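# Pull the cap off a marker on a desk

## Task

Separate the cap from the marker so that both end up resting on the desk, then open the grippers and move the hands away from them. The robot must not topple or finish leaning, and a result that stays in place only because the robot is still holding or pressing it does not count.

## Robot and tools

Robot: a two-wheeled cart (differential drive, no sideways motion) with a pan/tilt head carrying head_camera and two 5-joint arms, each with a one-jaw gripper and a wrist camera (left_wrist_camera, right_wrist_camera). The cart footprint is 0.53 m wide and spans x = -0.35 to 0.07 m. Arm pan axes stand at x = -0.060, y = +0.155 (left) and -0.155 m (right). Each shoulder sits 0.03 m out from its pan axis and 0.89 m above the floor. Link lengths are 0.116 (upper arm), 0.135 (forearm) and 0.162 m (hand). A fixed-jaw tip reaches about 0.44 m from its pan axis at most and cannot go below about 0.55 m height.

Frames: base frame has its origin on the floor between the drive wheels, x forward, y left, z up. left_hand and right_hand in results are the fixed-jaw tip positions in this frame; a grasped item lies on the swinging-jaw side of that point. Hand axes: z along the fingers, y pointing from swinging jaw to fixed jaw. These readings can be off by a few cm, differently per arm. The odometry frame is the base frame at scene start; base_odometry integrates wheel rotation (slip counts as motion), heading positive to the left, range -3.142 to 3.142.

execute_actions: argument actions is a list holding one action or none (empty list just reports state and images). An action may contain base, joints, or both; their motions start together. base holds exactly one key: translate_m, a relative drive in metres from where the last state report put the base, forward positive, -1.4 to 1.4; or rotate_rad, a relative turn in radians, counter-clockwise (left) positive, -3.2 to 3.2. joints is a dictionary of absolute targets in radians, keyed by joint name, for any subset of: head_pan_rad (-3.2..3.2, 0 forward, + left), head_tilt_rad (-0.76..1.45, 0 level, + down), and for each of left_arm_ and right_arm_: shoulder_pan_rad (-1.919..1.919), shoulder_lift_rad (-1.745..1.745), elbow_flex_rad (-1.69..1.58), wrist_flex_rad (-1.658..1.658), wrist_roll_rad (-2.743..2.841), gripper_rad (0..1.919). Joints left out keep pursuing their previous target. An unknown key or out-of-range number makes the whole call rejected with no motion. One action runs at most 15 s. Top speeds: base 0.20 m/s and 0.8 rad/s turning, arm joints 1.3-2.0 rad/s, head 1.5, jaw 2.0. cameras is optional: a list of camera names or "all" (default all; [] gives none).

Joint meaning. Pan: at 0 the left arm points left and the right arm right; positive is clockwise seen from above; straight ahead is +1.571 (left) and -1.571 (right). Bend: with lift, elbow and wrist flex all 0 the upper arm is near vertical (tilted 0.24 rad outward) and forearm and fingers are horizontal; positive values bend downward; the sum of the three gives finger angle below horizontal (1.571 = pointing down, which requires the forearm no more than 0.08 rad above horizontal). Roll: -1.522 closes the jaws across the arm plane with the fixed jaw on the left looking outward; 1.619 puts it on the right; 0.049 closes within the plane, fixed jaw below (level fingers) or toward the pan axis (fingers down). Over furniture with level fingers keep the fixed jaw on the left, since the hand body then rises about 0.08 m above the fingers instead of hanging below. Gripper opening at the tips: 0 rad 0.003 m, 0.3 0.026, 0.6 0.049, 1 0.076, 1.919 0.106.

Stowed pose: pan -1.75 (left) / 1.75 (right), lift 0.05, elbow 1.35, wrist flex -1.55, roll -1.52. Stow in two steps (wrist flex and roll first, then the other three) when nothing loose is nearby; going in one step can jam a hand on the cart, and when leaving stow, moving the wrist first can hit the cart. A spin in place with stowed arms needs 0.44 m free radius. Turning or backing up right next to a desk can hook the cart's rear on it and tip the robot.

Results: joint_positions, left_hand, right_hand, base_odometry, base_status and joint_status, on_its_own (motion you did not command), and a pictures line giving the order of images. Status words: done (reached; for the base, wheels turned the commanded amount even if slipping); off_target (stopped short and may still push: load, obstruction or tripped motor); time_out (target dropped, holds in place); not_followed with a line "joint command not followed" and usually "cause:" when the self-collision check blocked an arm (the gripper part still runs; the blocked targets may be retried on later actions); limit_stop_at_motor_heat. contact_stop never occurs. A stop in one call skips the remaining motion and finish calls in the same reply. To stop a blocked joint pushing, command it to its current reading.

wait: seconds 0-10; no new command, returns state and images. zoom_image: camera and region [x0, y0, x1, y1] in pixels of that camera's latest full image, at most 504 by 504. read_manual: section "licences" only. finished_scene: scene = current scene number; irreversible, reports success; call only once the result holds with the robot let go. Replying without a tool call ends everything.

Cautions. Loaded joints sag toward gravity; offset the next target by the observed sag. A joint stuck over about 0.30 rad from target for about 2 s trips (torque falls to 20%, unreported); the simulation keeps running while you compose replies, so count that time. Reset: once its reading settles, command 0.2 rad from the reading on the side away from the offending target (or 0.04 rad beyond a range end; for a jaw, the end). Grip by commanding up to 0.2 rad below the contact angle; a holding jaw shows off_target. Payload about 0.4 kg per hand at full reach, 0.7 kg within 0.28 m, about 1 kg with both hands close in. Long holds heat shoulder_lift motors: MOTOR HOT from 55 °C, OVER-TEMPERATURE FAULT at 70 °C stops that arm until it cools; resend targets afterwards. Pulling on things in front most easily tips the robot. Never let arms or hands collide or press hard on each other. Avoid drops, slips, slams and forceful pushes.

Each tool is called after "Emit:" by a JSON object that holds its "name" and its "arguments", one argument or row to a line.

## Session

Emit:
{"name": "execute_actions", "arguments": {
  "actions": [
    {"joints":{"head_tilt_rad":0.7}}
  ]
}}

Scene clock: 1.27 s.
base_odometry: x=+0.000 y=+0.000 heading=+0.000 (m, m, rad; odometry frame)
base_status: not commanded
joint_positions: head_pan_rad=-0.032 head_tilt_rad=+0.694 left_arm_shoulder_pan_rad=-1.776 left_arm_shoulder_lift_rad=+0.039 left_arm_elbow_flex_rad=+1.361 left_arm_wrist_flex_rad=-1.584 left_arm_wrist_roll_rad=-1.528 left_arm_gripper_rad=+1.920 right_arm_shoulder_pan_rad=+1.763 right_arm_shoulder_lift_rad=+0.091 right_arm_elbow_flex_rad=+1.381 right_arm_wrist_flex_rad=-1.457 right_arm_wrist_roll_rad=-1.530 right_arm_gripper_rad=+1.920
joint_status: all done
left_hand: x=-0.3018 y=+0.0967 z=+0.9025 quat_wxyz=(-0.081, -0.636, -0.064, +0.765) (m; base frame)
right_hand: x=-0.3044 y=-0.1154 z=+0.8673 quat_wxyz=(-0.064, +0.709, -0.071, -0.699) (m; base frame)
pictures: head_camera, left_wrist_camera, right_wrist_camera
Images, in order (width x height): head_camera 644x476, left_wrist_camera 644x476, right_wrist_camera 644x476.

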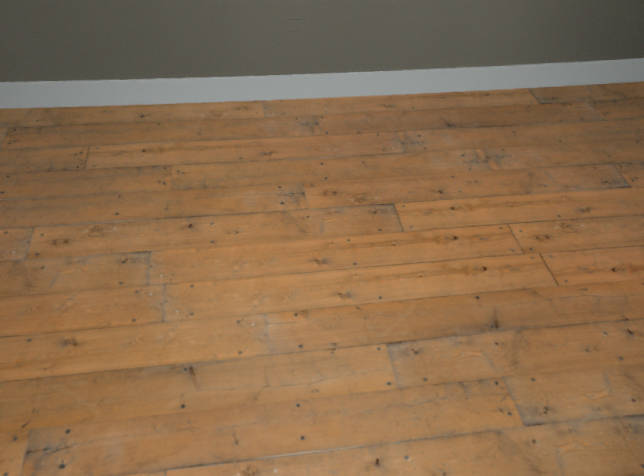

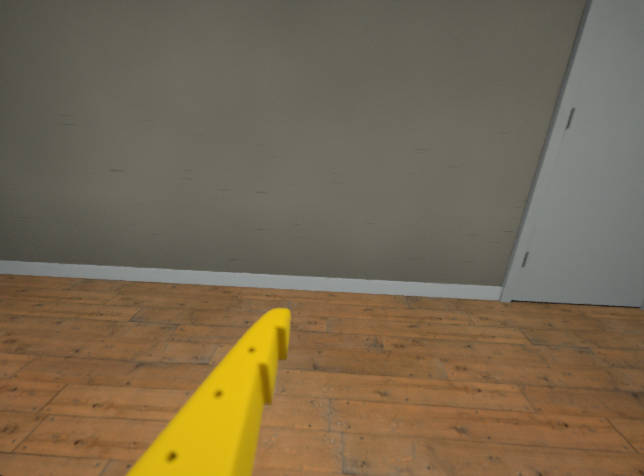

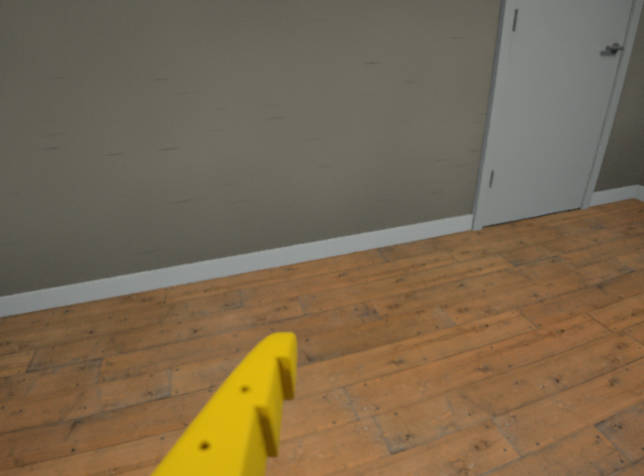

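Emit:
{"name": "execute_actions", "arguments": {
  "actions": [
    {"joints":{"head_tilt_rad":0.4,"head_pan_rad":1.5}}
  ],
  "cameras": ["head_camera"]
}}

Emit:
{"name": "execute_actions", "arguments": {
  "actions": [
    {"joints":{"head_pan_rad":-1.5}}
  ],
  "cameras": ["head_camera"]
}}

Scene clock: 6.17 s.
base_odometry: x=+0.000 y=+0.000 heading=+0.000 (m, m, rad; odometry frame)
base_status: not commanded
joint_positions: head_pan_rad=+1.490 head_tilt_rad=+0.413 left_arm_shoulder_pan_rad=-1.776 left_arm_shoulder_lift_rad=+0.039 left_arm_elbow_flex_rad=+1.361 left_arm_wrist_flex_rad=-1.584 left_arm_wrist_roll_rad=-1.528 left_arm_gripper_rad=+1.920 right_arm_shoulder_pan_rad=+1.763 right_arm_shoulder_lift_rad=+0.091 right_arm_elbow_flex_rad=+1.381 right_arm_wrist_flex_rad=-1.457 right_arm_wrist_roll_rad=-1.530 right_arm_gripper_rad=+1.920
joint_status: all done
left_hand: x=-0.3018 y=+0.0967 z=+0.9025 quat_wxyz=(-0.081, -0.636, -0.064, +0.765) (m; base frame)
right_hand: x=-0.3044 y=-0.1154 z=+0.8673 quat_wxyz=(-0.064, +0.709, -0.071, -0.699) (m; base frame)
pictures: head_camera
Images, in order (width x height): head_camera 644x476.

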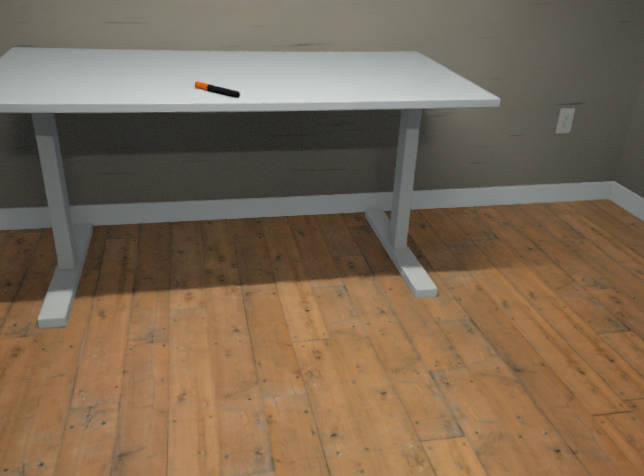

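Scene clock: 8.97 s.
base_odometry: x=+0.000 y=+0.000 heading=+0.000 (m, m, rad; odometry frame)
base_status: not commanded
joint_positions: head_pan_rad=-1.490 head_tilt_rad=+0.413 left_arm_shoulder_pan_rad=-1.776 left_arm_shoulder_lift_rad=+0.039 left_arm_elbow_flex_rad=+1.361 left_arm_wrist_flex_rad=-1.584 left_arm_wrist_roll_rad=-1.528 left_arm_gripper_rad=+1.920 right_arm_shoulder_pan_rad=+1.763 right_arm_shoulder_lift_rad=+0.091 right_arm_elbow_flex_rad=+1.381 right_arm_wrist_flex_rad=-1.457 right_arm_wrist_roll_rad=-1.530 right_arm_gripper_rad=+1.920
joint_status: all done
left_hand: x=-0.3018 y=+0.0967 z=+0.9025 quat_wxyz=(-0.081, -0.636, -0.064, +0.765) (m; base frame)
right_hand: x=-0.3044 y=-0.1154 z=+0.8673 quat_wxyz=(-0.064, +0.709, -0.071, -0.699) (m; base frame)
pictures: head_camera
Images, in order (width x height): head_camera 644x476.

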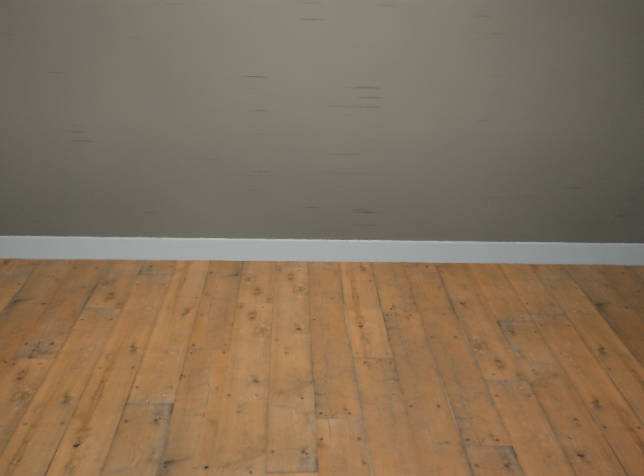

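Emit:
{"name": "execute_actions", "arguments": {
  "actions": [
    {"base":{"rotate_rad":1.7},"joints":{"head_pan_rad":0}}
  ],
  "cameras": []
}}

Emit:
{"name": "execute_actions", "arguments": {
  "actions": [
    {"base":{"translate_m":1.0},"joints":{"head_tilt_rad":0.6}}
  ],
  "cameras": ["head_camera"]
}}

Scene clock: 17.97 s.
base_odometry: x=-0.001 y=+0.000 heading=+1.699 (m, m, rad; odometry frame)
base_status: done
joint_positions: head_pan_rad=-0.010 head_tilt_rad=+0.413 left_arm_shoulder_pan_rad=-1.776 left_arm_shoulder_lift_rad=+0.039 left_arm_elbow_flex_rad=+1.361 left_arm_wrist_flex_rad=-1.584 left_arm_wrist_roll_rad=-1.528 left_arm_gripper_rad=+1.920 right_arm_shoulder_pan_rad=+1.763 right_arm_shoulder_lift_rad=+0.091 right_arm_elbow_flex_rad=+1.381 right_arm_wrist_flex_rad=-1.457 right_arm_wrist_roll_rad=-1.530 right_arm_gripper_rad=+1.920
joint_status: all done
left_hand: x=-0.3018 y=+0.0967 z=+0.9025 quat_wxyz=(-0.081, -0.636, -0.064, +0.765) (m; base frame)
right_hand: x=-0.3044 y=-0.1154 z=+0.8673 quat_wxyz=(-0.064, +0.709, -0.071, -0.699) (m; base frame)
pictures: none
No camera images: the call's "cameras" was empty. Leave "cameras" out to get every camera's image.

Scene clock: 23.80 s.
base_odometry: x=-0.131 y=+0.991 heading=+1.699 (m, m, rad; odometry frame)
base_status: done
joint_positions: head_pan_rad=-0.010 head_tilt_rad=+0.594 left_arm_shoulder_pan_rad=-1.776 left_arm_shoulder_lift_rad=+0.039 left_arm_elbow_flex_rad=+1.361 left_arm_wrist_flex_rad=-1.584 left_arm_wrist_roll_rad=-1.528 left_arm_gripper_rad=+1.920 right_arm_shoulder_pan_rad=+1.763 right_arm_shoulder_lift_rad=+0.091 right_arm_elbow_flex_rad=+1.381 right_arm_wrist_flex_rad=-1.457 right_arm_wrist_roll_rad=-1.530 right_arm_gripper_rad=+1.920
joint_status: all done
left_hand: x=-0.3018 y=+0.0967 z=+0.9025 quat_wxyz=(-0.081, -0.636, -0.064, +0.765) (m; base frame)
right_hand: x=-0.3044 y=-0.1154 z=+0.8673 quat_wxyz=(-0.064, +0.709, -0.071, -0.699) (m; base frame)
pictures: head_camera
Images, in order (width x height): head_camera 644x476.

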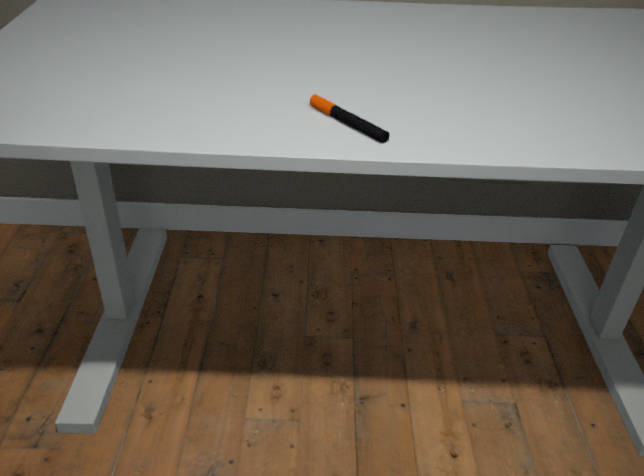

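Emit:
{"name": "execute_actions", "arguments": {
  "actions": [
    {"base":{"translate_m":0.5},"joints":{"head_tilt_rad":0.9,"left_arm_shoulder_pan_rad":1.4,"left_arm_shoulder_lift_rad":-0.3,"left_arm_elbow_flex_rad":0.5,"right_arm_shoulder_pan_rad":-1.4,"right_arm_shoulder_lift_rad":-0.3,"right_arm_elbow_flex_rad":0.5}}
  ],
  "cameras": ["head_camera"]
}}

Scene clock: 30.77 s.
base_odometry: x=-0.195 y=+1.488 heading=+1.697 (m, m, rad; odometry frame)
base_status: done
joint_positions: head_pan_rad=-0.010 head_tilt_rad=+0.895 left_arm_shoulder_pan_rad=+1.388 left_arm_shoulder_lift_rad=-0.274 left_arm_elbow_flex_rad=+0.534 left_arm_wrist_flex_rad=-1.584 left_arm_wrist_roll_rad=-1.528 left_arm_gripper_rad=+1.920 right_arm_shoulder_pan_rad=-1.390 right_arm_shoulder_lift_rad=-0.265 right_arm_elbow_flex_rad=+0.533 right_arm_wrist_flex_rad=-1.457 right_arm_wrist_roll_rad=-1.530 right_arm_gripper_rad=+1.920
joint_status: all done
left_hand: x=+0.1334 y=+0.1985 z=+1.1358 quat_wxyz=(+0.988, -0.011, +0.123, +0.093) (m; base frame)
right_hand: x=+0.1571 y=-0.1869 z=+1.1282 quat_wxyz=(+0.978, +0.018, +0.189, -0.085) (m; base frame)
pictures: head_camera
Images, in order (width x height): head_camera 644x476.

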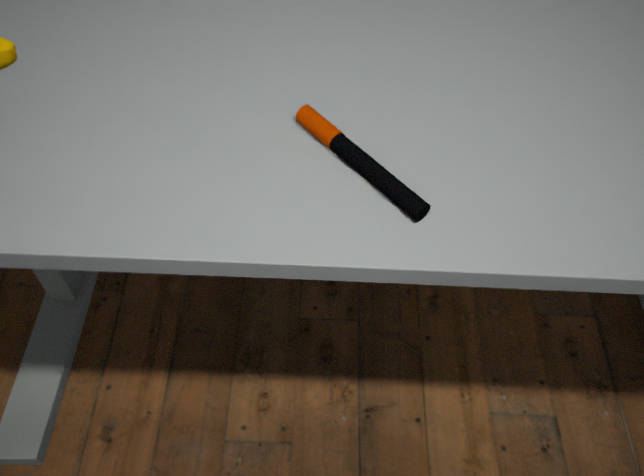

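Emit:
{"name": "execute_actions", "arguments": {
  "actions": [
    {"base":{"rotate_rad":0.2},"joints":{"right_arm_shoulder_pan_rad":-1.63,"right_arm_shoulder_lift_rad":0.45,"right_arm_elbow_flex_rad":-0.28,"right_arm_wrist_flex_rad":0.9,"right_arm_wrist_roll_rad":-1.05,"right_arm_gripper_rad":0.8}}
  ],
  "cameras": []
}}

Emit:
{"name": "execute_actions", "arguments": {
  "actions": [
    {"base":{"translate_m":0.15},"joints":{"head_tilt_rad":1.1}}
  ],
  "cameras": ["head_camera","right_wrist_camera"]
}}

Scene clock: 54.10 s.
base_odometry: x=-0.195 y=+1.488 heading=+1.896 (m, m, rad; odometry frame)
base_status: done
joint_positions: head_pan_rad=-0.010 head_tilt_rad=+0.895 left_arm_shoulder_pan_rad=+1.390 left_arm_shoulder_lift_rad=-0.274 left_arm_elbow_flex_rad=+0.534 left_arm_wrist_flex_rad=-1.584 left_arm_wrist_roll_rad=-1.528 left_arm_gripper_rad=+1.920 right_arm_shoulder_pan_rad=-1.618 right_arm_shoulder_lift_rad=+0.470 right_arm_elbow_flex_rad=-0.242 right_arm_wrist_flex_rad=+0.897 right_arm_wrist_roll_rad=-1.058 right_arm_gripper_rad=+0.811
joint_status: all done
left_hand: x=+0.1335 y=+0.1982 z=+1.1358 quat_wxyz=(+0.988, -0.011, +0.123, +0.093) (m; base frame)
right_hand: x=+0.2440 y=-0.1338 z=+0.8098 quat_wxyz=(+0.216, -0.247, +0.944, -0.046) (m; base frame)
pictures: none
No camera images: the call's "cameras" was empty. Leave "cameras" out to get every camera's image.

Scene clock: 55.70 s.
base_odometry: x=-0.243 y=+1.630 heading=+1.898 (m, m, rad; odometry frame)
base_status: done
joint_positions: head_pan_rad=-0.010 head_tilt_rad=+1.095 left_arm_shoulder_pan_rad=+1.390 left_arm_shoulder_lift_rad=-0.275 left_arm_elbow_flex_rad=+0.534 left_arm_wrist_flex_rad=-1.584 left_arm_wrist_roll_rad=-1.528 left_arm_gripper_rad=+1.920 right_arm_shoulder_pan_rad=-1.618 right_arm_shoulder_lift_rad=+0.470 right_arm_elbow_flex_rad=-0.243 right_arm_wrist_flex_rad=+0.899 right_arm_wrist_roll_rad=-1.058 right_arm_gripper_rad=+0.811
joint_status: all done
left_hand: x=+0.1331 y=+0.1982 z=+1.1361 quat_wxyz=(+0.988, -0.011, +0.122, +0.093) (m; base frame)
right_hand: x=+0.2441 y=-0.1338 z=+0.8100 quat_wxyz=(+0.216, -0.247, +0.944, -0.046) (m; base frame)
pictures: head_camera, right_wrist_camera
Images, in order (width x height): head_camera 644x476, right_wrist_camera 644x476.

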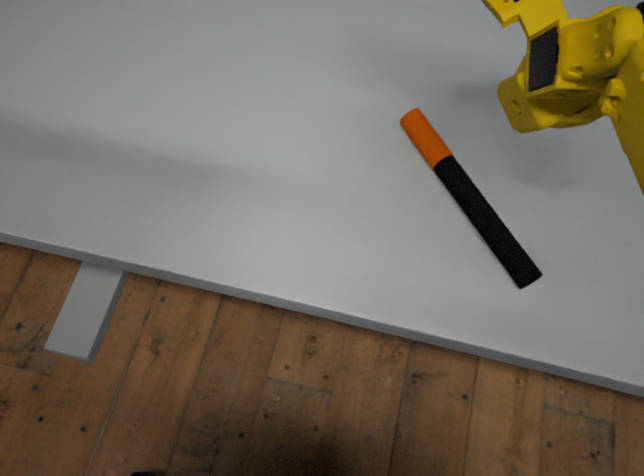

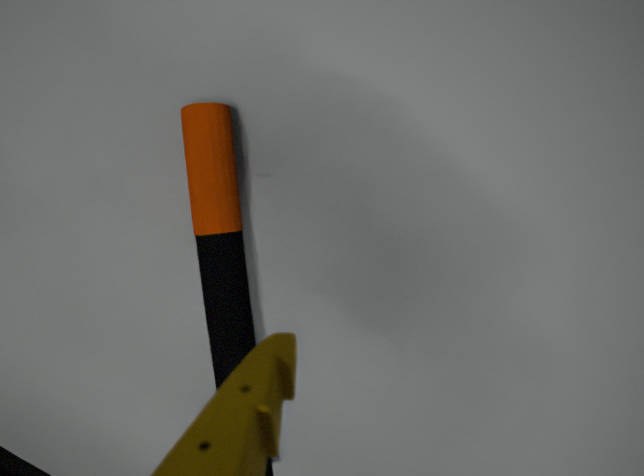

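Emit:
{"name": "execute_actions", "arguments": {
  "actions": [
    {"joints":{"right_arm_shoulder_pan_rad":-1.77,"right_arm_wrist_roll_rad":-1.15,"right_arm_shoulder_lift_rad":0.6,"right_arm_elbow_flex_rad":-0.25,"right_arm_wrist_flex_rad":0.95}}
  ],
  "cameras": ["right_wrist_camera"]
}}

Scene clock: 60.33 s.
base_odometry: x=-0.243 y=+1.630 heading=+1.898 (m, m, rad; odometry frame)
base_status: not commanded
joint_positions: head_pan_rad=-0.010 head_tilt_rad=+1.095 left_arm_shoulder_pan_rad=+1.390 left_arm_shoulder_lift_rad=-0.275 left_arm_elbow_flex_rad=+0.534 left_arm_wrist_flex_rad=-1.584 left_arm_wrist_roll_rad=-1.528 left_arm_gripper_rad=+1.920 right_arm_shoulder_pan_rad=-1.759 right_arm_shoulder_lift_rad=+0.619 right_arm_elbow_flex_rad=-0.242 right_arm_wrist_flex_rad=+0.945 right_arm_wrist_roll_rad=-1.142 right_arm_gripper_rad=+0.811
joint_status: all done
left_hand: x=+0.1331 y=+0.1982 z=+1.1361 quat_wxyz=(+0.988, -0.011, +0.122, +0.093) (m; base frame)
right_hand: x=+0.2160 y=-0.0951 z=+0.7683 quat_wxyz=(+0.124, -0.278, +0.952, -0.012) (m; base frame)
pictures: right_wrist_camera
Images, in order (width x height): right_wrist_camera 644x476.

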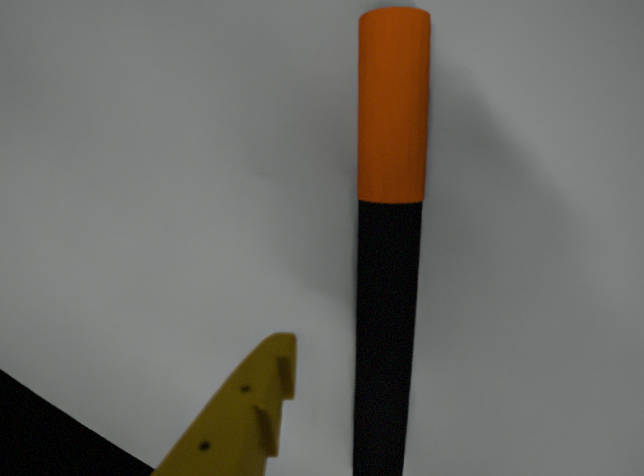

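Emit:
{"name": "execute_actions", "arguments": {
  "actions": [
    {"joints":{"right_arm_shoulder_pan_rad":-1.73,"right_arm_shoulder_lift_rad":0.74,"right_arm_wrist_flex_rad":0.88}}
  ],
  "cameras": ["right_wrist_camera"]
}}

Emit:
{"name": "execute_actions", "arguments": {
  "actions": [
    {"joints":{"right_arm_gripper_rad":0.05}}
  ],
  "cameras": ["right_wrist_camera"]
}}

Scene clock: 63.73 s.
base_odometry: x=-0.243 y=+1.630 heading=+1.898 (m, m, rad; odometry frame)
base_status: not commanded
joint_positions: head_pan_rad=-0.010 head_tilt_rad=+1.095 left_arm_shoulder_pan_rad=+1.390 left_arm_shoulder_lift_rad=-0.275 left_arm_elbow_flex_rad=+0.534 left_arm_wrist_flex_rad=-1.584 left_arm_wrist_roll_rad=-1.528 left_arm_gripper_rad=+1.920 right_arm_shoulder_pan_rad=-1.741 right_arm_shoulder_lift_rad=+0.758 right_arm_elbow_flex_rad=-0.242 right_arm_wrist_flex_rad=+0.890 right_arm_wrist_roll_rad=-1.142 right_arm_gripper_rad=+0.811
joint_status: all done
left_hand: x=+0.1331 y=+0.1982 z=+1.1361 quat_wxyz=(+0.988, -0.011, +0.122, +0.093) (m; base frame)
right_hand: x=+0.2061 y=-0.1021 z=+0.7355 quat_wxyz=(+0.082, -0.271, +0.959, -0.009) (m; base frame)
pictures: right_wrist_camera
Images, in order (width x height): right_wrist_camera 644x476.

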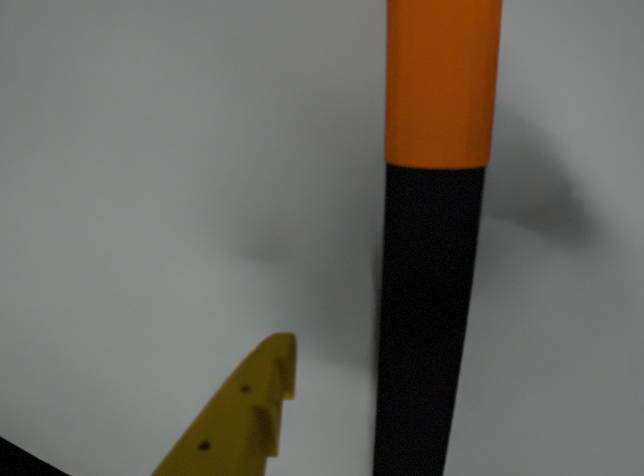

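Scene clock: 64.63 s.
base_odometry: x=-0.243 y=+1.630 heading=+1.898 (m, m, rad; odometry frame)
base_status: not commanded
joint_positions: head_pan_rad=-0.010 head_tilt_rad=+1.095 left_arm_shoulder_pan_rad=+1.390 left_arm_shoulder_lift_rad=-0.275 left_arm_elbow_flex_rad=+0.534 left_arm_wrist_flex_rad=-1.584 left_arm_wrist_roll_rad=-1.528 left_arm_gripper_rad=+1.920 right_arm_shoulder_pan_rad=-1.741 right_arm_shoulder_lift_rad=+0.758 right_arm_elbow_flex_rad=-0.242 right_arm_wrist_flex_rad=+0.890 right_arm_wrist_roll_rad=-1.142 right_arm_gripper_rad=+0.063
joint_status: all done
left_hand: x=+0.1331 y=+0.1982 z=+1.1361 quat_wxyz=(+0.988, -0.011, +0.122, +0.093) (m; base frame)
right_hand: x=+0.2061 y=-0.1021 z=+0.7355 quat_wxyz=(+0.082, -0.271, +0.959, -0.009) (m; base frame)
pictures: right_wrist_camera
Images, in order (width x height): right_wrist_camera 644x476.

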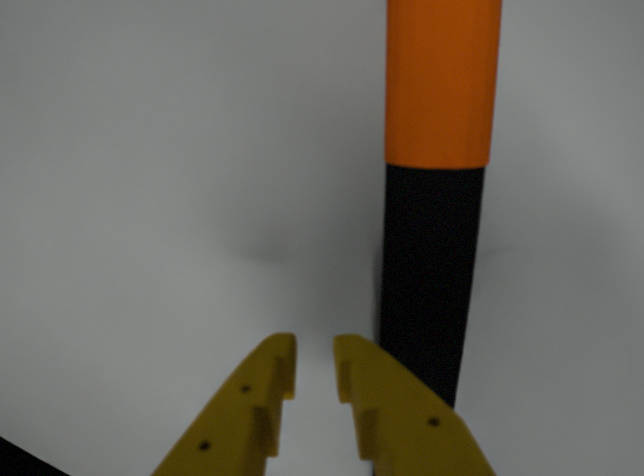

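Still too high.

Emit:
{"name": "execute_actions", "arguments": {
  "actions": [
    {"joints":{"right_arm_gripper_rad":0.7,"right_arm_shoulder_pan_rad":-1.69}}
  ],
  "cameras": []
}}

Emit:
{"name": "execute_actions", "arguments": {
  "actions": [
    {"joints":{"right_arm_shoulder_lift_rad":0.87,"right_arm_elbow_flex_rad":-0.3,"right_arm_wrist_flex_rad":0.82}}
  ],
  "cameras": ["right_wrist_camera"]
}}

Emit:
{"name": "execute_actions", "arguments": {
  "actions": [
    {"joints":{"right_arm_gripper_rad":0.05}}
  ],
  "cameras": ["right_wrist_camera"]
}}

Scene clock: 69.37 s.
base_odometry: x=-0.243 y=+1.630 heading=+1.898 (m, m, rad; odometry frame)
base_status: not commanded
joint_positions: head_pan_rad=-0.010 head_tilt_rad=+1.095 left_arm_shoulder_pan_rad=+1.390 left_arm_shoulder_lift_rad=-0.275 left_arm_elbow_flex_rad=+0.534 left_arm_wrist_flex_rad=-1.584 left_arm_wrist_roll_rad=-1.528 left_arm_gripper_rad=+1.920 right_arm_shoulder_pan_rad=-1.701 right_arm_shoulder_lift_rad=+0.758 right_arm_elbow_flex_rad=-0.242 right_arm_wrist_flex_rad=+0.890 right_arm_wrist_roll_rad=-1.142 right_arm_gripper_rad=+0.687
joint_status: all done
left_hand: x=+0.1331 y=+0.1982 z=+1.1361 quat_wxyz=(+0.988, -0.011, +0.122, +0.093) (m; base frame)
right_hand: x=+0.2080 y=-0.1127 z=+0.7355 quat_wxyz=(+0.082, -0.251, +0.964, -0.010) (m; base frame)
pictures: none
No camera images: the call's "cameras" was empty. Leave "cameras" out to get every camera's image.

Scene clock: 70.10 s.
base_odometry: x=-0.243 y=+1.630 heading=+1.898 (m, m, rad; odometry frame)
base_status: not commanded
joint_positions: head_pan_rad=-0.010 head_tilt_rad=+1.095 left_arm_shoulder_pan_rad=+1.390 left_arm_shoulder_lift_rad=-0.275 left_arm_elbow_flex_rad=+0.534 left_arm_wrist_flex_rad=-1.584 left_arm_wrist_roll_rad=-1.528 left_arm_gripper_rad=+1.920 right_arm_shoulder_pan_rad=-1.701 right_arm_shoulder_lift_rad=+0.870 right_arm_elbow_flex_rad=-0.285 right_arm_wrist_flex_rad=+0.828 right_arm_wrist_roll_rad=-1.142 right_arm_gripper_rad=+0.689
joint_status: all done
left_hand: x=+0.1331 y=+0.1982 z=+1.1361 quat_wxyz=(+0.988, -0.011, +0.122, +0.093) (m; base frame)
right_hand: x=+0.2086 y=-0.1127 z=+0.7159 quat_wxyz=(+0.078, -0.251, +0.965, -0.010) (m; base frame)
pictures: right_wrist_camera
Images, in order (width x height): right_wrist_camera 644x476.

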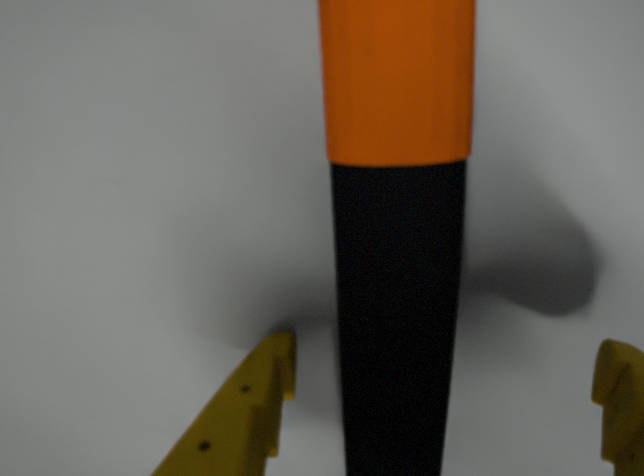

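Scene clock: 70.97 s.
base_odometry: x=-0.243 y=+1.630 heading=+1.898 (m, m, rad; odometry frame)
base_status: not commanded
joint_positions: head_pan_rad=-0.010 head_tilt_rad=+1.095 left_arm_shoulder_pan_rad=+1.390 left_arm_shoulder_lift_rad=-0.275 left_arm_elbow_flex_rad=+0.534 left_arm_wrist_flex_rad=-1.584 left_arm_wrist_roll_rad=-1.528 left_arm_gripper_rad=+1.920 right_arm_shoulder_pan_rad=-1.701 right_arm_shoulder_lift_rad=+0.870 right_arm_elbow_flex_rad=-0.285 right_arm_wrist_flex_rad=+0.828 right_arm_wrist_roll_rad=-1.142 right_arm_gripper_rad=+0.205
joint_status: right_arm_gripper_rad off_target (ended at +0.205, target +0.050)
left_hand: x=+0.1331 y=+0.1982 z=+1.1361 quat_wxyz=(+0.988, -0.011, +0.122, +0.093) (m; base frame)
right_hand: x=+0.2086 y=-0.1127 z=+0.7159 quat_wxyz=(+0.078, -0.251, +0.965, -0.010) (m; base frame)
pictures: right_wrist_camera
Images, in order (width x height): right_wrist_camera 644x476.

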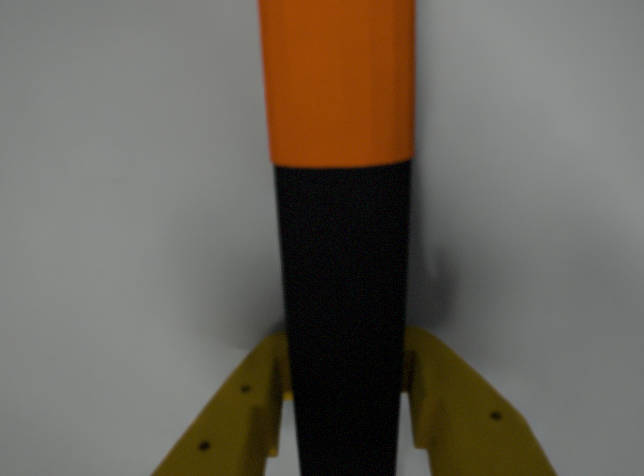

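Emit:
{"name": "execute_actions", "arguments": {
  "actions": [
    {"joints":{"right_arm_shoulder_lift_rad":0.3,"right_arm_elbow_flex_rad":0.2,"right_arm_wrist_flex_rad":-0.5,"right_arm_wrist_roll_rad":0.049,"right_arm_shoulder_pan_rad":-1.88,"left_arm_shoulder_pan_rad":1.55,"left_arm_shoulder_lift_rad":0.3,"left_arm_elbow_flex_rad":0.25,"left_arm_wrist_flex_rad":-0.55,"left_arm_wrist_roll_rad":0.049,"left_arm_gripper_rad":0.8,"head_tilt_rad":0.8}}
  ]
}}

Scene clock: 80.17 s.
base_odometry: x=-0.243 y=+1.630 heading=+1.898 (m, m, rad; odometry frame)
base_status: not commanded
joint_positions: head_pan_rad=-0.010 head_tilt_rad=+0.815 left_arm_shoulder_pan_rad=+1.539 left_arm_shoulder_lift_rad=+0.317 left_arm_elbow_flex_rad=+0.289 left_arm_wrist_flex_rad=-0.552 left_arm_wrist_roll_rad=+0.040 left_arm_gripper_rad=+0.812 right_arm_shoulder_pan_rad=-1.868 right_arm_shoulder_lift_rad=+0.366 right_arm_elbow_flex_rad=+0.211 right_arm_wrist_flex_rad=-0.483 right_arm_wrist_roll_rad=+0.042 right_arm_gripper_rad=+0.205
joint_status: all done
left_hand: x=+0.3056 y=+0.1664 z=+0.9031 quat_wxyz=(+0.496, -0.519, +0.507, -0.476) (m; base frame)
right_hand: x=+0.2956 y=-0.0463 z=+0.8972 quat_wxyz=(+0.543, -0.593, +0.441, -0.399) (m; base frame)
pictures: head_camera, left_wrist_camera, right_wrist_camera
Images, in order (width x height): head_camera 644x476, left_wrist_camera 644x476, right_wrist_camera 644x476.

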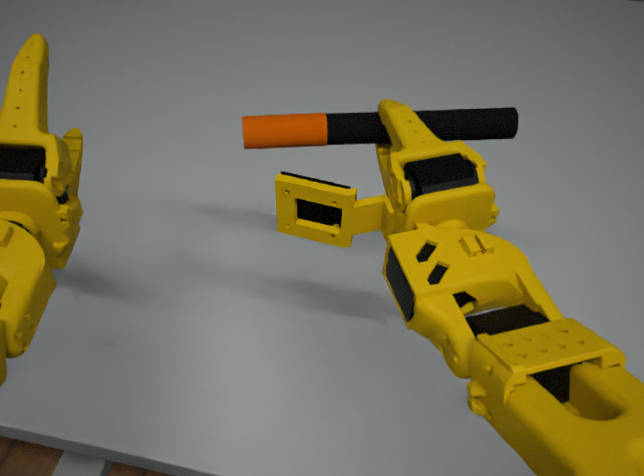

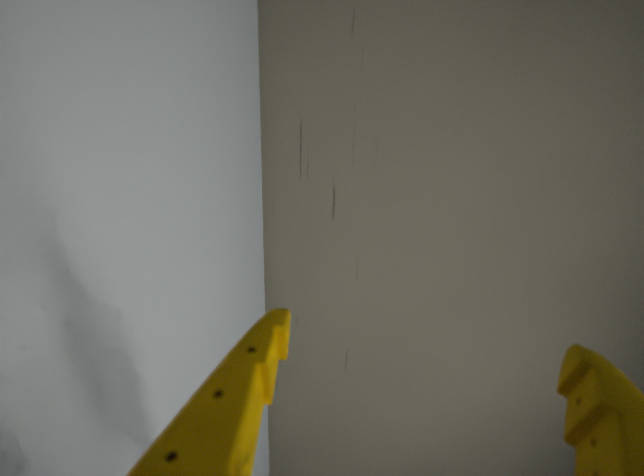

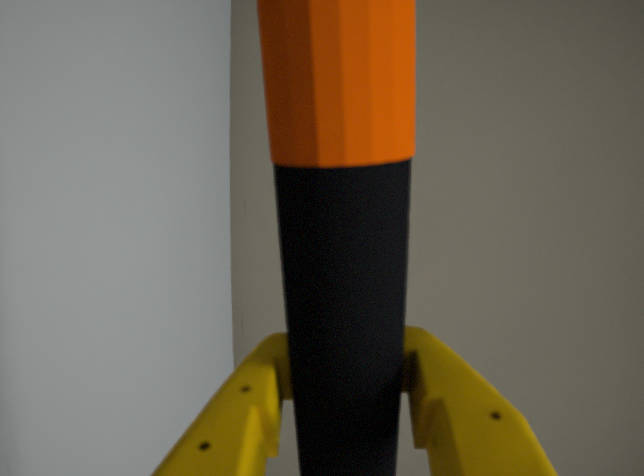

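Emit:
{"name": "execute_actions", "arguments": {
  "actions": [
    {"joints":{"left_arm_shoulder_pan_rad":1.9,"left_arm_wrist_flex_rad":-0.45}}
  ],
  "cameras": ["head_camera","left_wrist_camera"]
}}

Scene clock: 85.20 s.
base_odometry: x=-0.243 y=+1.630 heading=+1.898 (m, m, rad; odometry frame)
base_status: not commanded
joint_positions: head_pan_rad=-0.010 head_tilt_rad=+0.815 left_arm_shoulder_pan_rad=+1.882 left_arm_shoulder_lift_rad=+0.317 left_arm_elbow_flex_rad=+0.288 left_arm_wrist_flex_rad=-0.452 left_arm_wrist_roll_rad=+0.040 left_arm_gripper_rad=+0.812 right_arm_shoulder_pan_rad=-1.868 right_arm_shoulder_lift_rad=+0.366 right_arm_elbow_flex_rad=+0.211 right_arm_wrist_flex_rad=-0.483 right_arm_wrist_roll_rad=+0.042 right_arm_gripper_rad=+0.205
joint_status: all done
joint sent to its limit — the command would take left_arm_shoulder_pan_rad past its upper limit, so that joint was sent only as far as its limit.
left_hand: x=+0.2859 y=+0.0433 z=+0.8877 quat_wxyz=(+0.386, -0.444, +0.615, -0.525) (m; base frame)
right_hand: x=+0.2956 y=-0.0463 z=+0.8972 quat_wxyz=(+0.543, -0.593, +0.441, -0.399) (m; base frame)
pictures: head_camera, left_wrist_camera
Images, in order (width x height): head_camera 644x476, left_wrist_camera 644x476.

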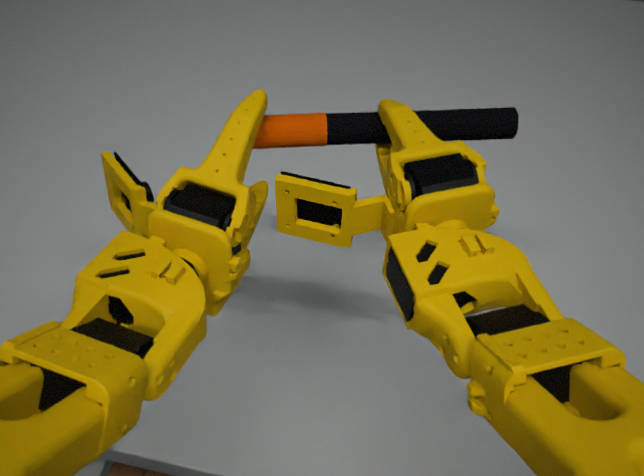

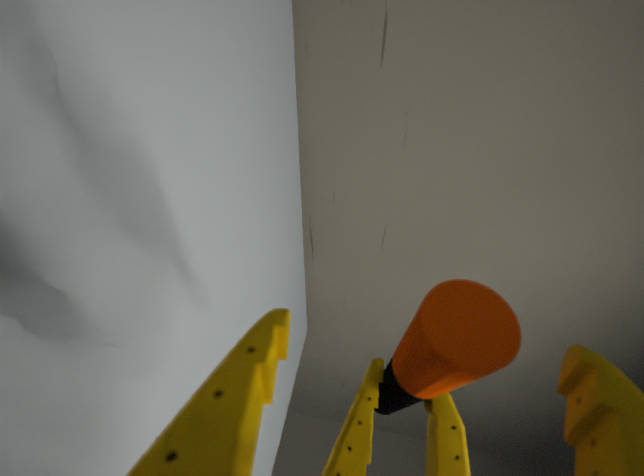

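Emit:
{"name": "execute_actions", "arguments": {
  "actions": [
    {"joints":{"right_arm_shoulder_pan_rad":-1.919,"left_arm_shoulder_lift_rad":0.45,"left_arm_elbow_flex_rad":0.0,"left_arm_wrist_flex_rad":-0.45}}
  ],
  "cameras": ["head_camera","left_wrist_camera"]
}}

Scene clock: 89.80 s.
base_odometry: x=-0.243 y=+1.630 heading=+1.898 (m, m, rad; odometry frame)
base_status: not commanded
joint_positions: head_pan_rad=-0.010 head_tilt_rad=+0.815 left_arm_shoulder_pan_rad=+1.882 left_arm_shoulder_lift_rad=+0.469 left_arm_elbow_flex_rad=+0.041 left_arm_wrist_flex_rad=-0.452 left_arm_wrist_roll_rad=+0.040 left_arm_gripper_rad=+0.812 right_arm_shoulder_pan_rad=-1.896 right_arm_shoulder_lift_rad=+0.366 right_arm_elbow_flex_rad=+0.211 right_arm_wrist_flex_rad=-0.483 right_arm_wrist_roll_rad=+0.042 right_arm_gripper_rad=+0.205
joint_status: right_arm_shoulder_pan_rad off_target (ended at -1.896, target -1.919); the others done
joint sent to its limit — the command would take right_arm_shoulder_pan_rad past its lower limit, so that joint was sent only as far as its limit.
left_hand: x=+0.3077 y=+0.0363 z=+0.9035 quat_wxyz=(+0.407, -0.425, +0.590, -0.553) (m; base frame)
right_hand: x=+0.2925 y=-0.0366 z=+0.8972 quat_wxyz=(+0.548, -0.599, +0.433, -0.391) (m; base frame)
pictures: head_camera, left_wrist_camera
Images, in order (width x height): head_camera 644x476, left_wrist_camera 644x476.

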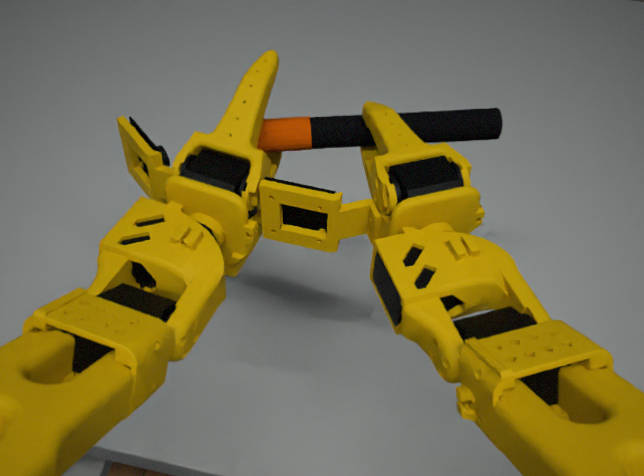

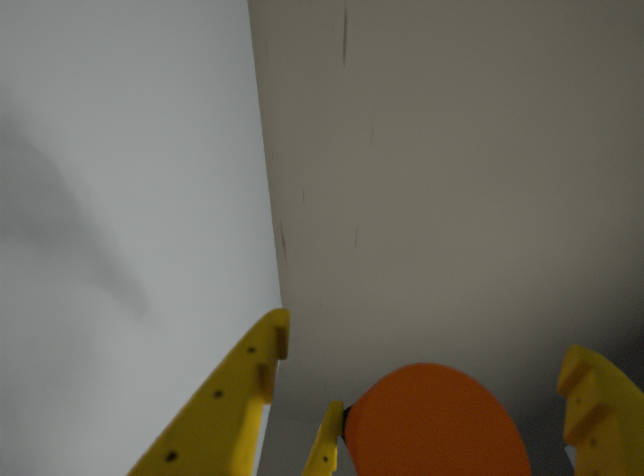

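Emit:
{"name": "execute_actions", "arguments": {
  "actions": [
    {"joints":{"left_arm_gripper_rad":0.1,"left_arm_wrist_flex_rad":-0.52}}
  ],
  "cameras": []
}}

Emit:
{"name": "execute_actions", "arguments": {
  "actions": [
    {"joints":{"left_arm_shoulder_pan_rad":1.7,"right_arm_shoulder_pan_rad":-1.75}}
  ],
  "cameras": ["head_camera"]
}}

Scene clock: 93.97 s.
base_odometry: x=-0.243 y=+1.630 heading=+1.898 (m, m, rad; odometry frame)
base_status: not commanded
joint_positions: head_pan_rad=-0.010 head_tilt_rad=+0.815 left_arm_shoulder_pan_rad=+1.882 left_arm_shoulder_lift_rad=+0.469 left_arm_elbow_flex_rad=+0.027 left_arm_wrist_flex_rad=-0.510 left_arm_wrist_roll_rad=+0.040 left_arm_gripper_rad=+0.117 right_arm_shoulder_pan_rad=-1.897 right_arm_shoulder_lift_rad=+0.366 right_arm_elbow_flex_rad=+0.221 right_arm_wrist_flex_rad=-0.483 right_arm_wrist_roll_rad=+0.043 right_arm_gripper_rad=+0.205
joint_status: all done
left_hand: x=+0.3092 y=+0.0358 z=+0.9167 quat_wxyz=(+0.422, -0.411, +0.569, -0.574) (m; base frame)
right_hand: x=+0.2913 y=-0.0364 z=+0.8942 quat_wxyz=(+0.545, -0.603, +0.434, -0.389) (m; base frame)
pictures: none
No camera images: the call's "cameras" was empty. Leave "cameras" out to get every camera's image.

Scene clock: 94.80 s.
base_odometry: x=-0.243 y=+1.630 heading=+1.898 (m, m, rad; odometry frame)
base_status: not commanded
joint_positions: head_pan_rad=-0.010 head_tilt_rad=+0.815 left_arm_shoulder_pan_rad=+1.712 left_arm_shoulder_lift_rad=+0.470 left_arm_elbow_flex_rad=+0.027 left_arm_wrist_flex_rad=-0.510 left_arm_wrist_roll_rad=+0.040 left_arm_gripper_rad=+0.112 right_arm_shoulder_pan_rad=-1.761 right_arm_shoulder_lift_rad=+0.366 right_arm_elbow_flex_rad=+0.221 right_arm_wrist_flex_rad=-0.483 right_arm_wrist_roll_rad=+0.043 right_arm_gripper_rad=+0.205
joint_status: all done
left_hand: x=+0.3241 y=+0.1000 z=+0.9162 quat_wxyz=(+0.469, -0.458, +0.533, -0.535) (m; base frame)
right_hand: x=+0.3042 y=-0.0853 z=+0.8942 quat_wxyz=(+0.517, -0.571, +0.475, -0.425) (m; base frame)
pictures: head_camera
Images, in order (width x height): head_camera 644x476.

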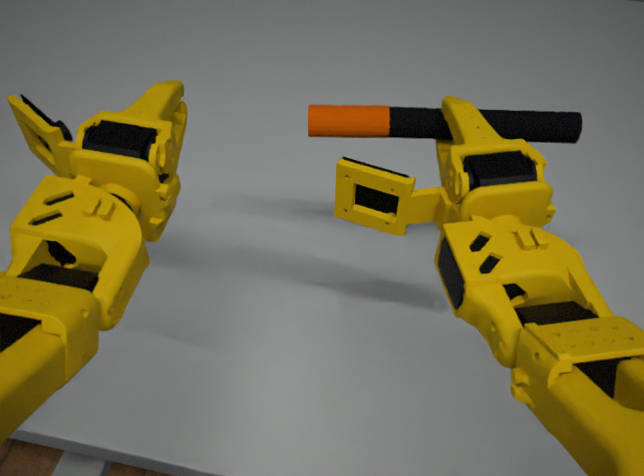

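Emit:
{"name": "execute_actions", "arguments": {
  "actions": [
    {"joints":{"left_arm_gripper_rad":0.7,"left_arm_shoulder_lift_rad":0.87,"left_arm_elbow_flex_rad":-0.68,"left_arm_wrist_flex_rad":-0.25,"right_arm_shoulder_lift_rad":0.85,"right_arm_elbow_flex_rad":-0.68,"right_arm_wrist_flex_rad":-0.3,"right_arm_shoulder_pan_rad":-1.84}}
  ],
  "cameras": []
}}

Emit:
{"name": "execute_actions", "arguments": {
  "actions": [
    {"joints":{"left_arm_shoulder_pan_rad":1.88,"head_tilt_rad":0.7}}
  ],
  "cameras": ["head_camera","left_wrist_camera"]
}}

Scene clock: 103.83 s.
base_odometry: x=-0.243 y=+1.630 heading=+1.898 (m, m, rad; odometry frame)
base_status: not commanded
joint_positions: head_pan_rad=-0.010 head_tilt_rad=+0.815 left_arm_shoulder_pan_rad=+1.712 left_arm_shoulder_lift_rad=+0.895 left_arm_elbow_flex_rad=-0.637 left_arm_wrist_flex_rad=-0.253 left_arm_wrist_roll_rad=+0.040 left_arm_gripper_rad=+0.688 right_arm_shoulder_pan_rad=-1.828 right_arm_shoulder_lift_rad=+0.880 right_arm_elbow_flex_rad=-0.635 right_arm_wrist_flex_rad=-0.299 right_arm_wrist_roll_rad=+0.043 right_arm_gripper_rad=+0.205
joint_status: all done
left_hand: x=+0.3637 y=+0.0944 z=+0.9045 quat_wxyz=(+0.465, -0.462, +0.537, -0.531) (m; base frame)
right_hand: x=+0.3538 y=-0.0464 z=+0.9173 quat_wxyz=(+0.576, -0.544, +0.421, -0.442) (m; base frame)
pictures: none
No camera images: the call's "cameras" was empty. Leave "cameras" out to get every camera's image.

Scene clock: 104.57 s.
base_odometry: x=-0.243 y=+1.630 heading=+1.898 (m, m, rad; odometry frame)
base_status: not commanded
joint_positions: head_pan_rad=-0.010 head_tilt_rad=+0.714 left_arm_shoulder_pan_rad=+1.816 left_arm_shoulder_lift_rad=+0.895 left_arm_elbow_flex_rad=-0.641 left_arm_wrist_flex_rad=-0.253 left_arm_wrist_roll_rad=+0.043 left_arm_gripper_rad=+0.689 right_arm_shoulder_pan_rad=-1.824 right_arm_shoulder_lift_rad=+0.881 right_arm_elbow_flex_rad=-0.635 right_arm_wrist_flex_rad=-0.299 right_arm_wrist_roll_rad=+0.043 right_arm_gripper_rad=+0.205
joint_status: left_arm_shoulder_pan_rad off_target (ended at +1.818, target +1.880); the others done
left_hand: x=+0.3552 y=+0.0506 z=+0.9054 quat_wxyz=(+0.436, -0.434, +0.559, -0.556) (m; base frame)
right_hand: x=+0.3543 y=-0.0483 z=+0.9167 quat_wxyz=(+0.575, -0.543, +0.423, -0.443) (m; base frame)
pictures: head_camera, left_wrist_camera
Images, in order (width x height): head_camera 644x476, left_wrist_camera 644x476.

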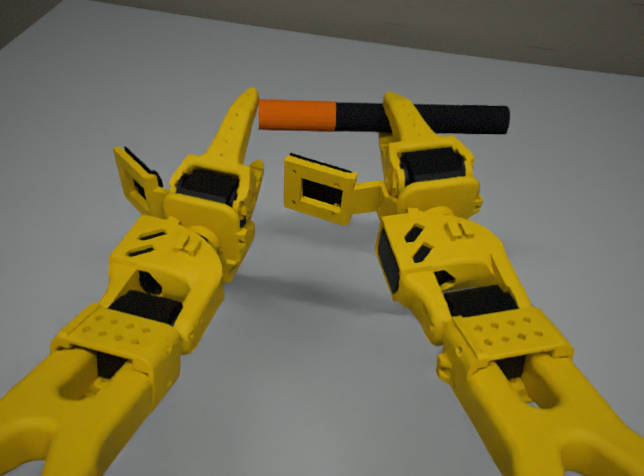

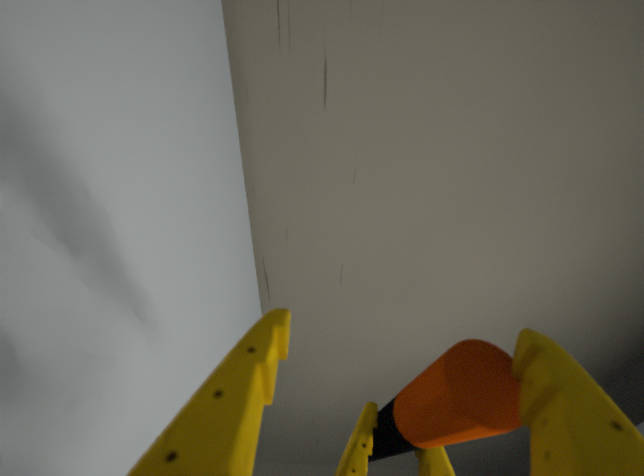

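Left is too low; raise about 2.5 cm.

Emit:
{"name": "execute_actions", "arguments": {
  "actions": [
    {"joints":{"left_arm_shoulder_pan_rad":1.78,"left_arm_wrist_flex_rad":-0.4}}
  ],
  "cameras": []
}}

Emit:
{"name": "execute_actions", "arguments": {
  "actions": [
    {"joints":{"left_arm_shoulder_pan_rad":1.9}}
  ],
  "cameras": ["head_camera","left_wrist_camera"]
}}

Scene clock: 108.30 s.
base_odometry: x=-0.243 y=+1.630 heading=+1.898 (m, m, rad; odometry frame)
base_status: not commanded
joint_positions: head_pan_rad=-0.010 head_tilt_rad=+0.714 left_arm_shoulder_pan_rad=+1.792 left_arm_shoulder_lift_rad=+0.897 left_arm_elbow_flex_rad=-0.641 left_arm_wrist_flex_rad=-0.384 left_arm_wrist_roll_rad=+0.043 left_arm_gripper_rad=+0.688 right_arm_shoulder_pan_rad=-1.828 right_arm_shoulder_lift_rad=+0.881 right_arm_elbow_flex_rad=-0.636 right_arm_wrist_flex_rad=-0.299 right_arm_wrist_roll_rad=+0.043 right_arm_gripper_rad=+0.205
joint_status: all done
left_hand: x=+0.3574 y=+0.0609 z=+0.9260 quat_wxyz=(+0.471, -0.411, +0.517, -0.585) (m; base frame)
right_hand: x=+0.3539 y=-0.0463 z=+0.9172 quat_wxyz=(+0.576, -0.544, +0.421, -0.442) (m; base frame)
pictures: none
No camera images: the call's "cameras" was empty. Leave "cameras" out to get every camera's image.

Scene clock: 108.93 s.
base_odometry: x=-0.243 y=+1.630 heading=+1.898 (m, m, rad; odometry frame)
base_status: not commanded
joint_positions: head_pan_rad=-0.010 head_tilt_rad=+0.714 left_arm_shoulder_pan_rad=+1.861 left_arm_shoulder_lift_rad=+0.897 left_arm_elbow_flex_rad=-0.641 left_arm_wrist_flex_rad=-0.384 left_arm_wrist_roll_rad=+0.044 left_arm_gripper_rad=+0.688 right_arm_shoulder_pan_rad=-1.828 right_arm_shoulder_lift_rad=+0.881 right_arm_elbow_flex_rad=-0.636 right_arm_wrist_flex_rad=-0.299 right_arm_wrist_roll_rad=+0.043 right_arm_gripper_rad=+0.205
joint_status: left_arm_shoulder_pan_rad off_target (ended at +1.861, target +1.900)
joint sent to its limit — the command would take left_arm_shoulder_pan_rad past its upper limit, so that joint was sent only as far as its limit.
left_hand: x=+0.3499 y=+0.0323 z=+0.9260 quat_wxyz=(+0.450, -0.393, +0.530, -0.601) (m; base frame)
right_hand: x=+0.3539 y=-0.0463 z=+0.9172 quat_wxyz=(+0.576, -0.544, +0.421, -0.442) (m; base frame)
pictures: head_camera, left_wrist_camera
Images, in order (width x height): head_camera 644x476, left_wrist_camera 644x476.

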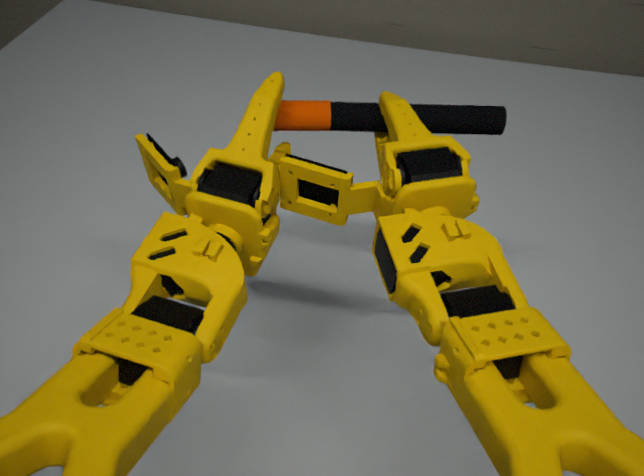

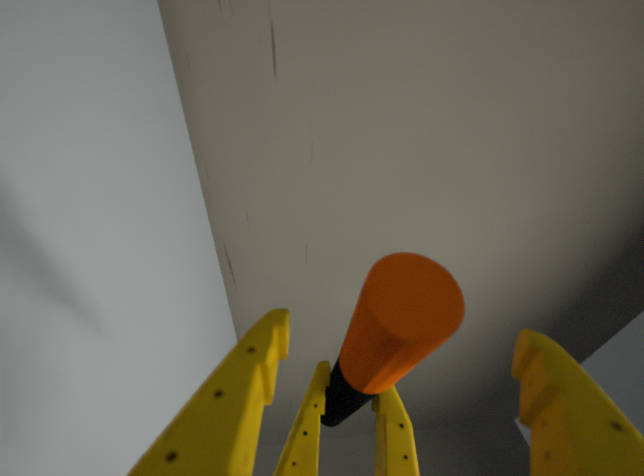

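Emit:
{"name": "execute_actions", "arguments": {
  "actions": [
    {"joints":{"left_arm_shoulder_pan_rad":1.86,"left_arm_gripper_rad":0.08}}
  ],
  "cameras": ["left_wrist_camera"]
}}

Scene clock: 113.50 s.
base_odometry: x=-0.243 y=+1.630 heading=+1.898 (m, m, rad; odometry frame)
base_status: not commanded
joint_positions: head_pan_rad=-0.010 head_tilt_rad=+0.714 left_arm_shoulder_pan_rad=+1.859 left_arm_shoulder_lift_rad=+0.897 left_arm_elbow_flex_rad=-0.653 left_arm_wrist_flex_rad=-0.392 left_arm_wrist_roll_rad=+0.044 left_arm_gripper_rad=+0.218 right_arm_shoulder_pan_rad=-1.828 right_arm_shoulder_lift_rad=+0.896 right_arm_elbow_flex_rad=-0.636 right_arm_wrist_flex_rad=-0.298 right_arm_wrist_roll_rad=+0.043 right_arm_gripper_rad=+0.205
joint_status: left_arm_gripper_rad off_target (ended at +0.218, target +0.080); the others done
left_hand: x=+0.3501 y=+0.0329 z=+0.9308 quat_wxyz=(+0.455, -0.389, +0.524, -0.606) (m; base frame)
right_hand: x=+0.3542 y=-0.0463 z=+0.9108 quat_wxyz=(+0.572, -0.548, +0.425, -0.438) (m; base frame)
pictures: left_wrist_camera
Images, in order (width x height): left_wrist_camera 644x476.

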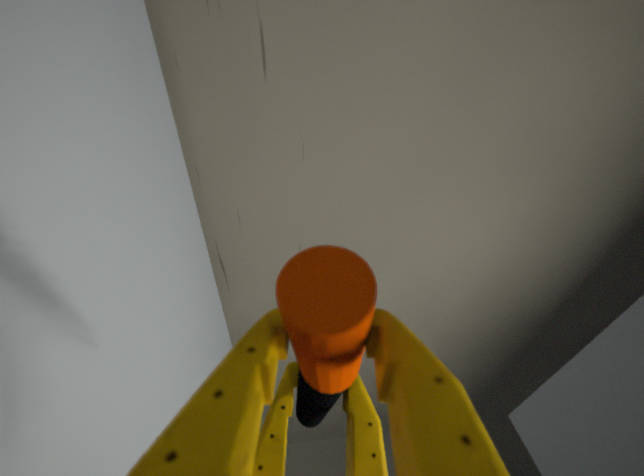

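Emit:
{"name": "execute_actions", "arguments": {
  "actions": [
    {"joints":{"left_arm_shoulder_pan_rad":1.68,"right_arm_shoulder_pan_rad":-1.7,"left_arm_gripper_rad":0.03,"right_arm_gripper_rad":0.01}}
  ],
  "cameras": ["head_camera"]
}}

Scene clock: 116.97 s.
base_odometry: x=-0.243 y=+1.630 heading=+1.898 (m, m, rad; odometry frame)
base_status: not commanded
joint_positions: head_pan_rad=-0.010 head_tilt_rad=+0.714 left_arm_shoulder_pan_rad=+1.689 left_arm_shoulder_lift_rad=+0.897 left_arm_elbow_flex_rad=-0.653 left_arm_wrist_flex_rad=-0.392 left_arm_wrist_roll_rad=+0.044 left_arm_gripper_rad=+0.215 right_arm_shoulder_pan_rad=-1.709 right_arm_shoulder_lift_rad=+0.896 right_arm_elbow_flex_rad=-0.636 right_arm_wrist_flex_rad=-0.298 right_arm_wrist_roll_rad=+0.043 right_arm_gripper_rad=+0.203
joint_status: left_arm_gripper_rad off_target (ended at +0.215, target +0.030); right_arm_gripper_rad off_target (ended at +0.203, target +0.010); the others done
left_hand: x=+0.3649 y=+0.1042 z=+0.9308 quat_wxyz=(+0.504, -0.432, +0.489, -0.565) (m; base frame)
right_hand: x=+0.3642 y=-0.0965 z=+0.9108 quat_wxyz=(+0.544, -0.522, +0.457, -0.472) (m; base frame)
pictures: head_camera
Images, in order (width x height): head_camera 644x476.

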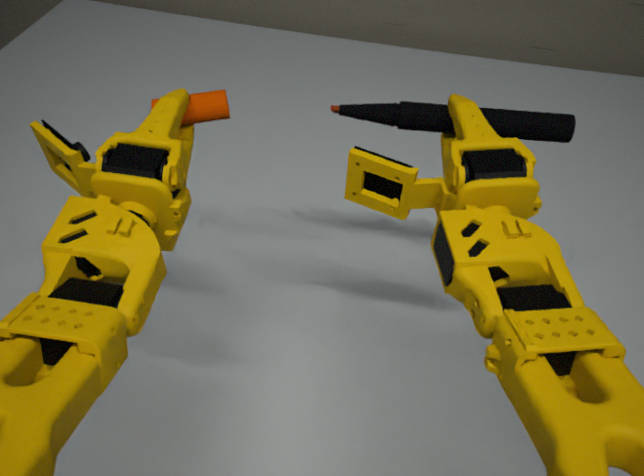

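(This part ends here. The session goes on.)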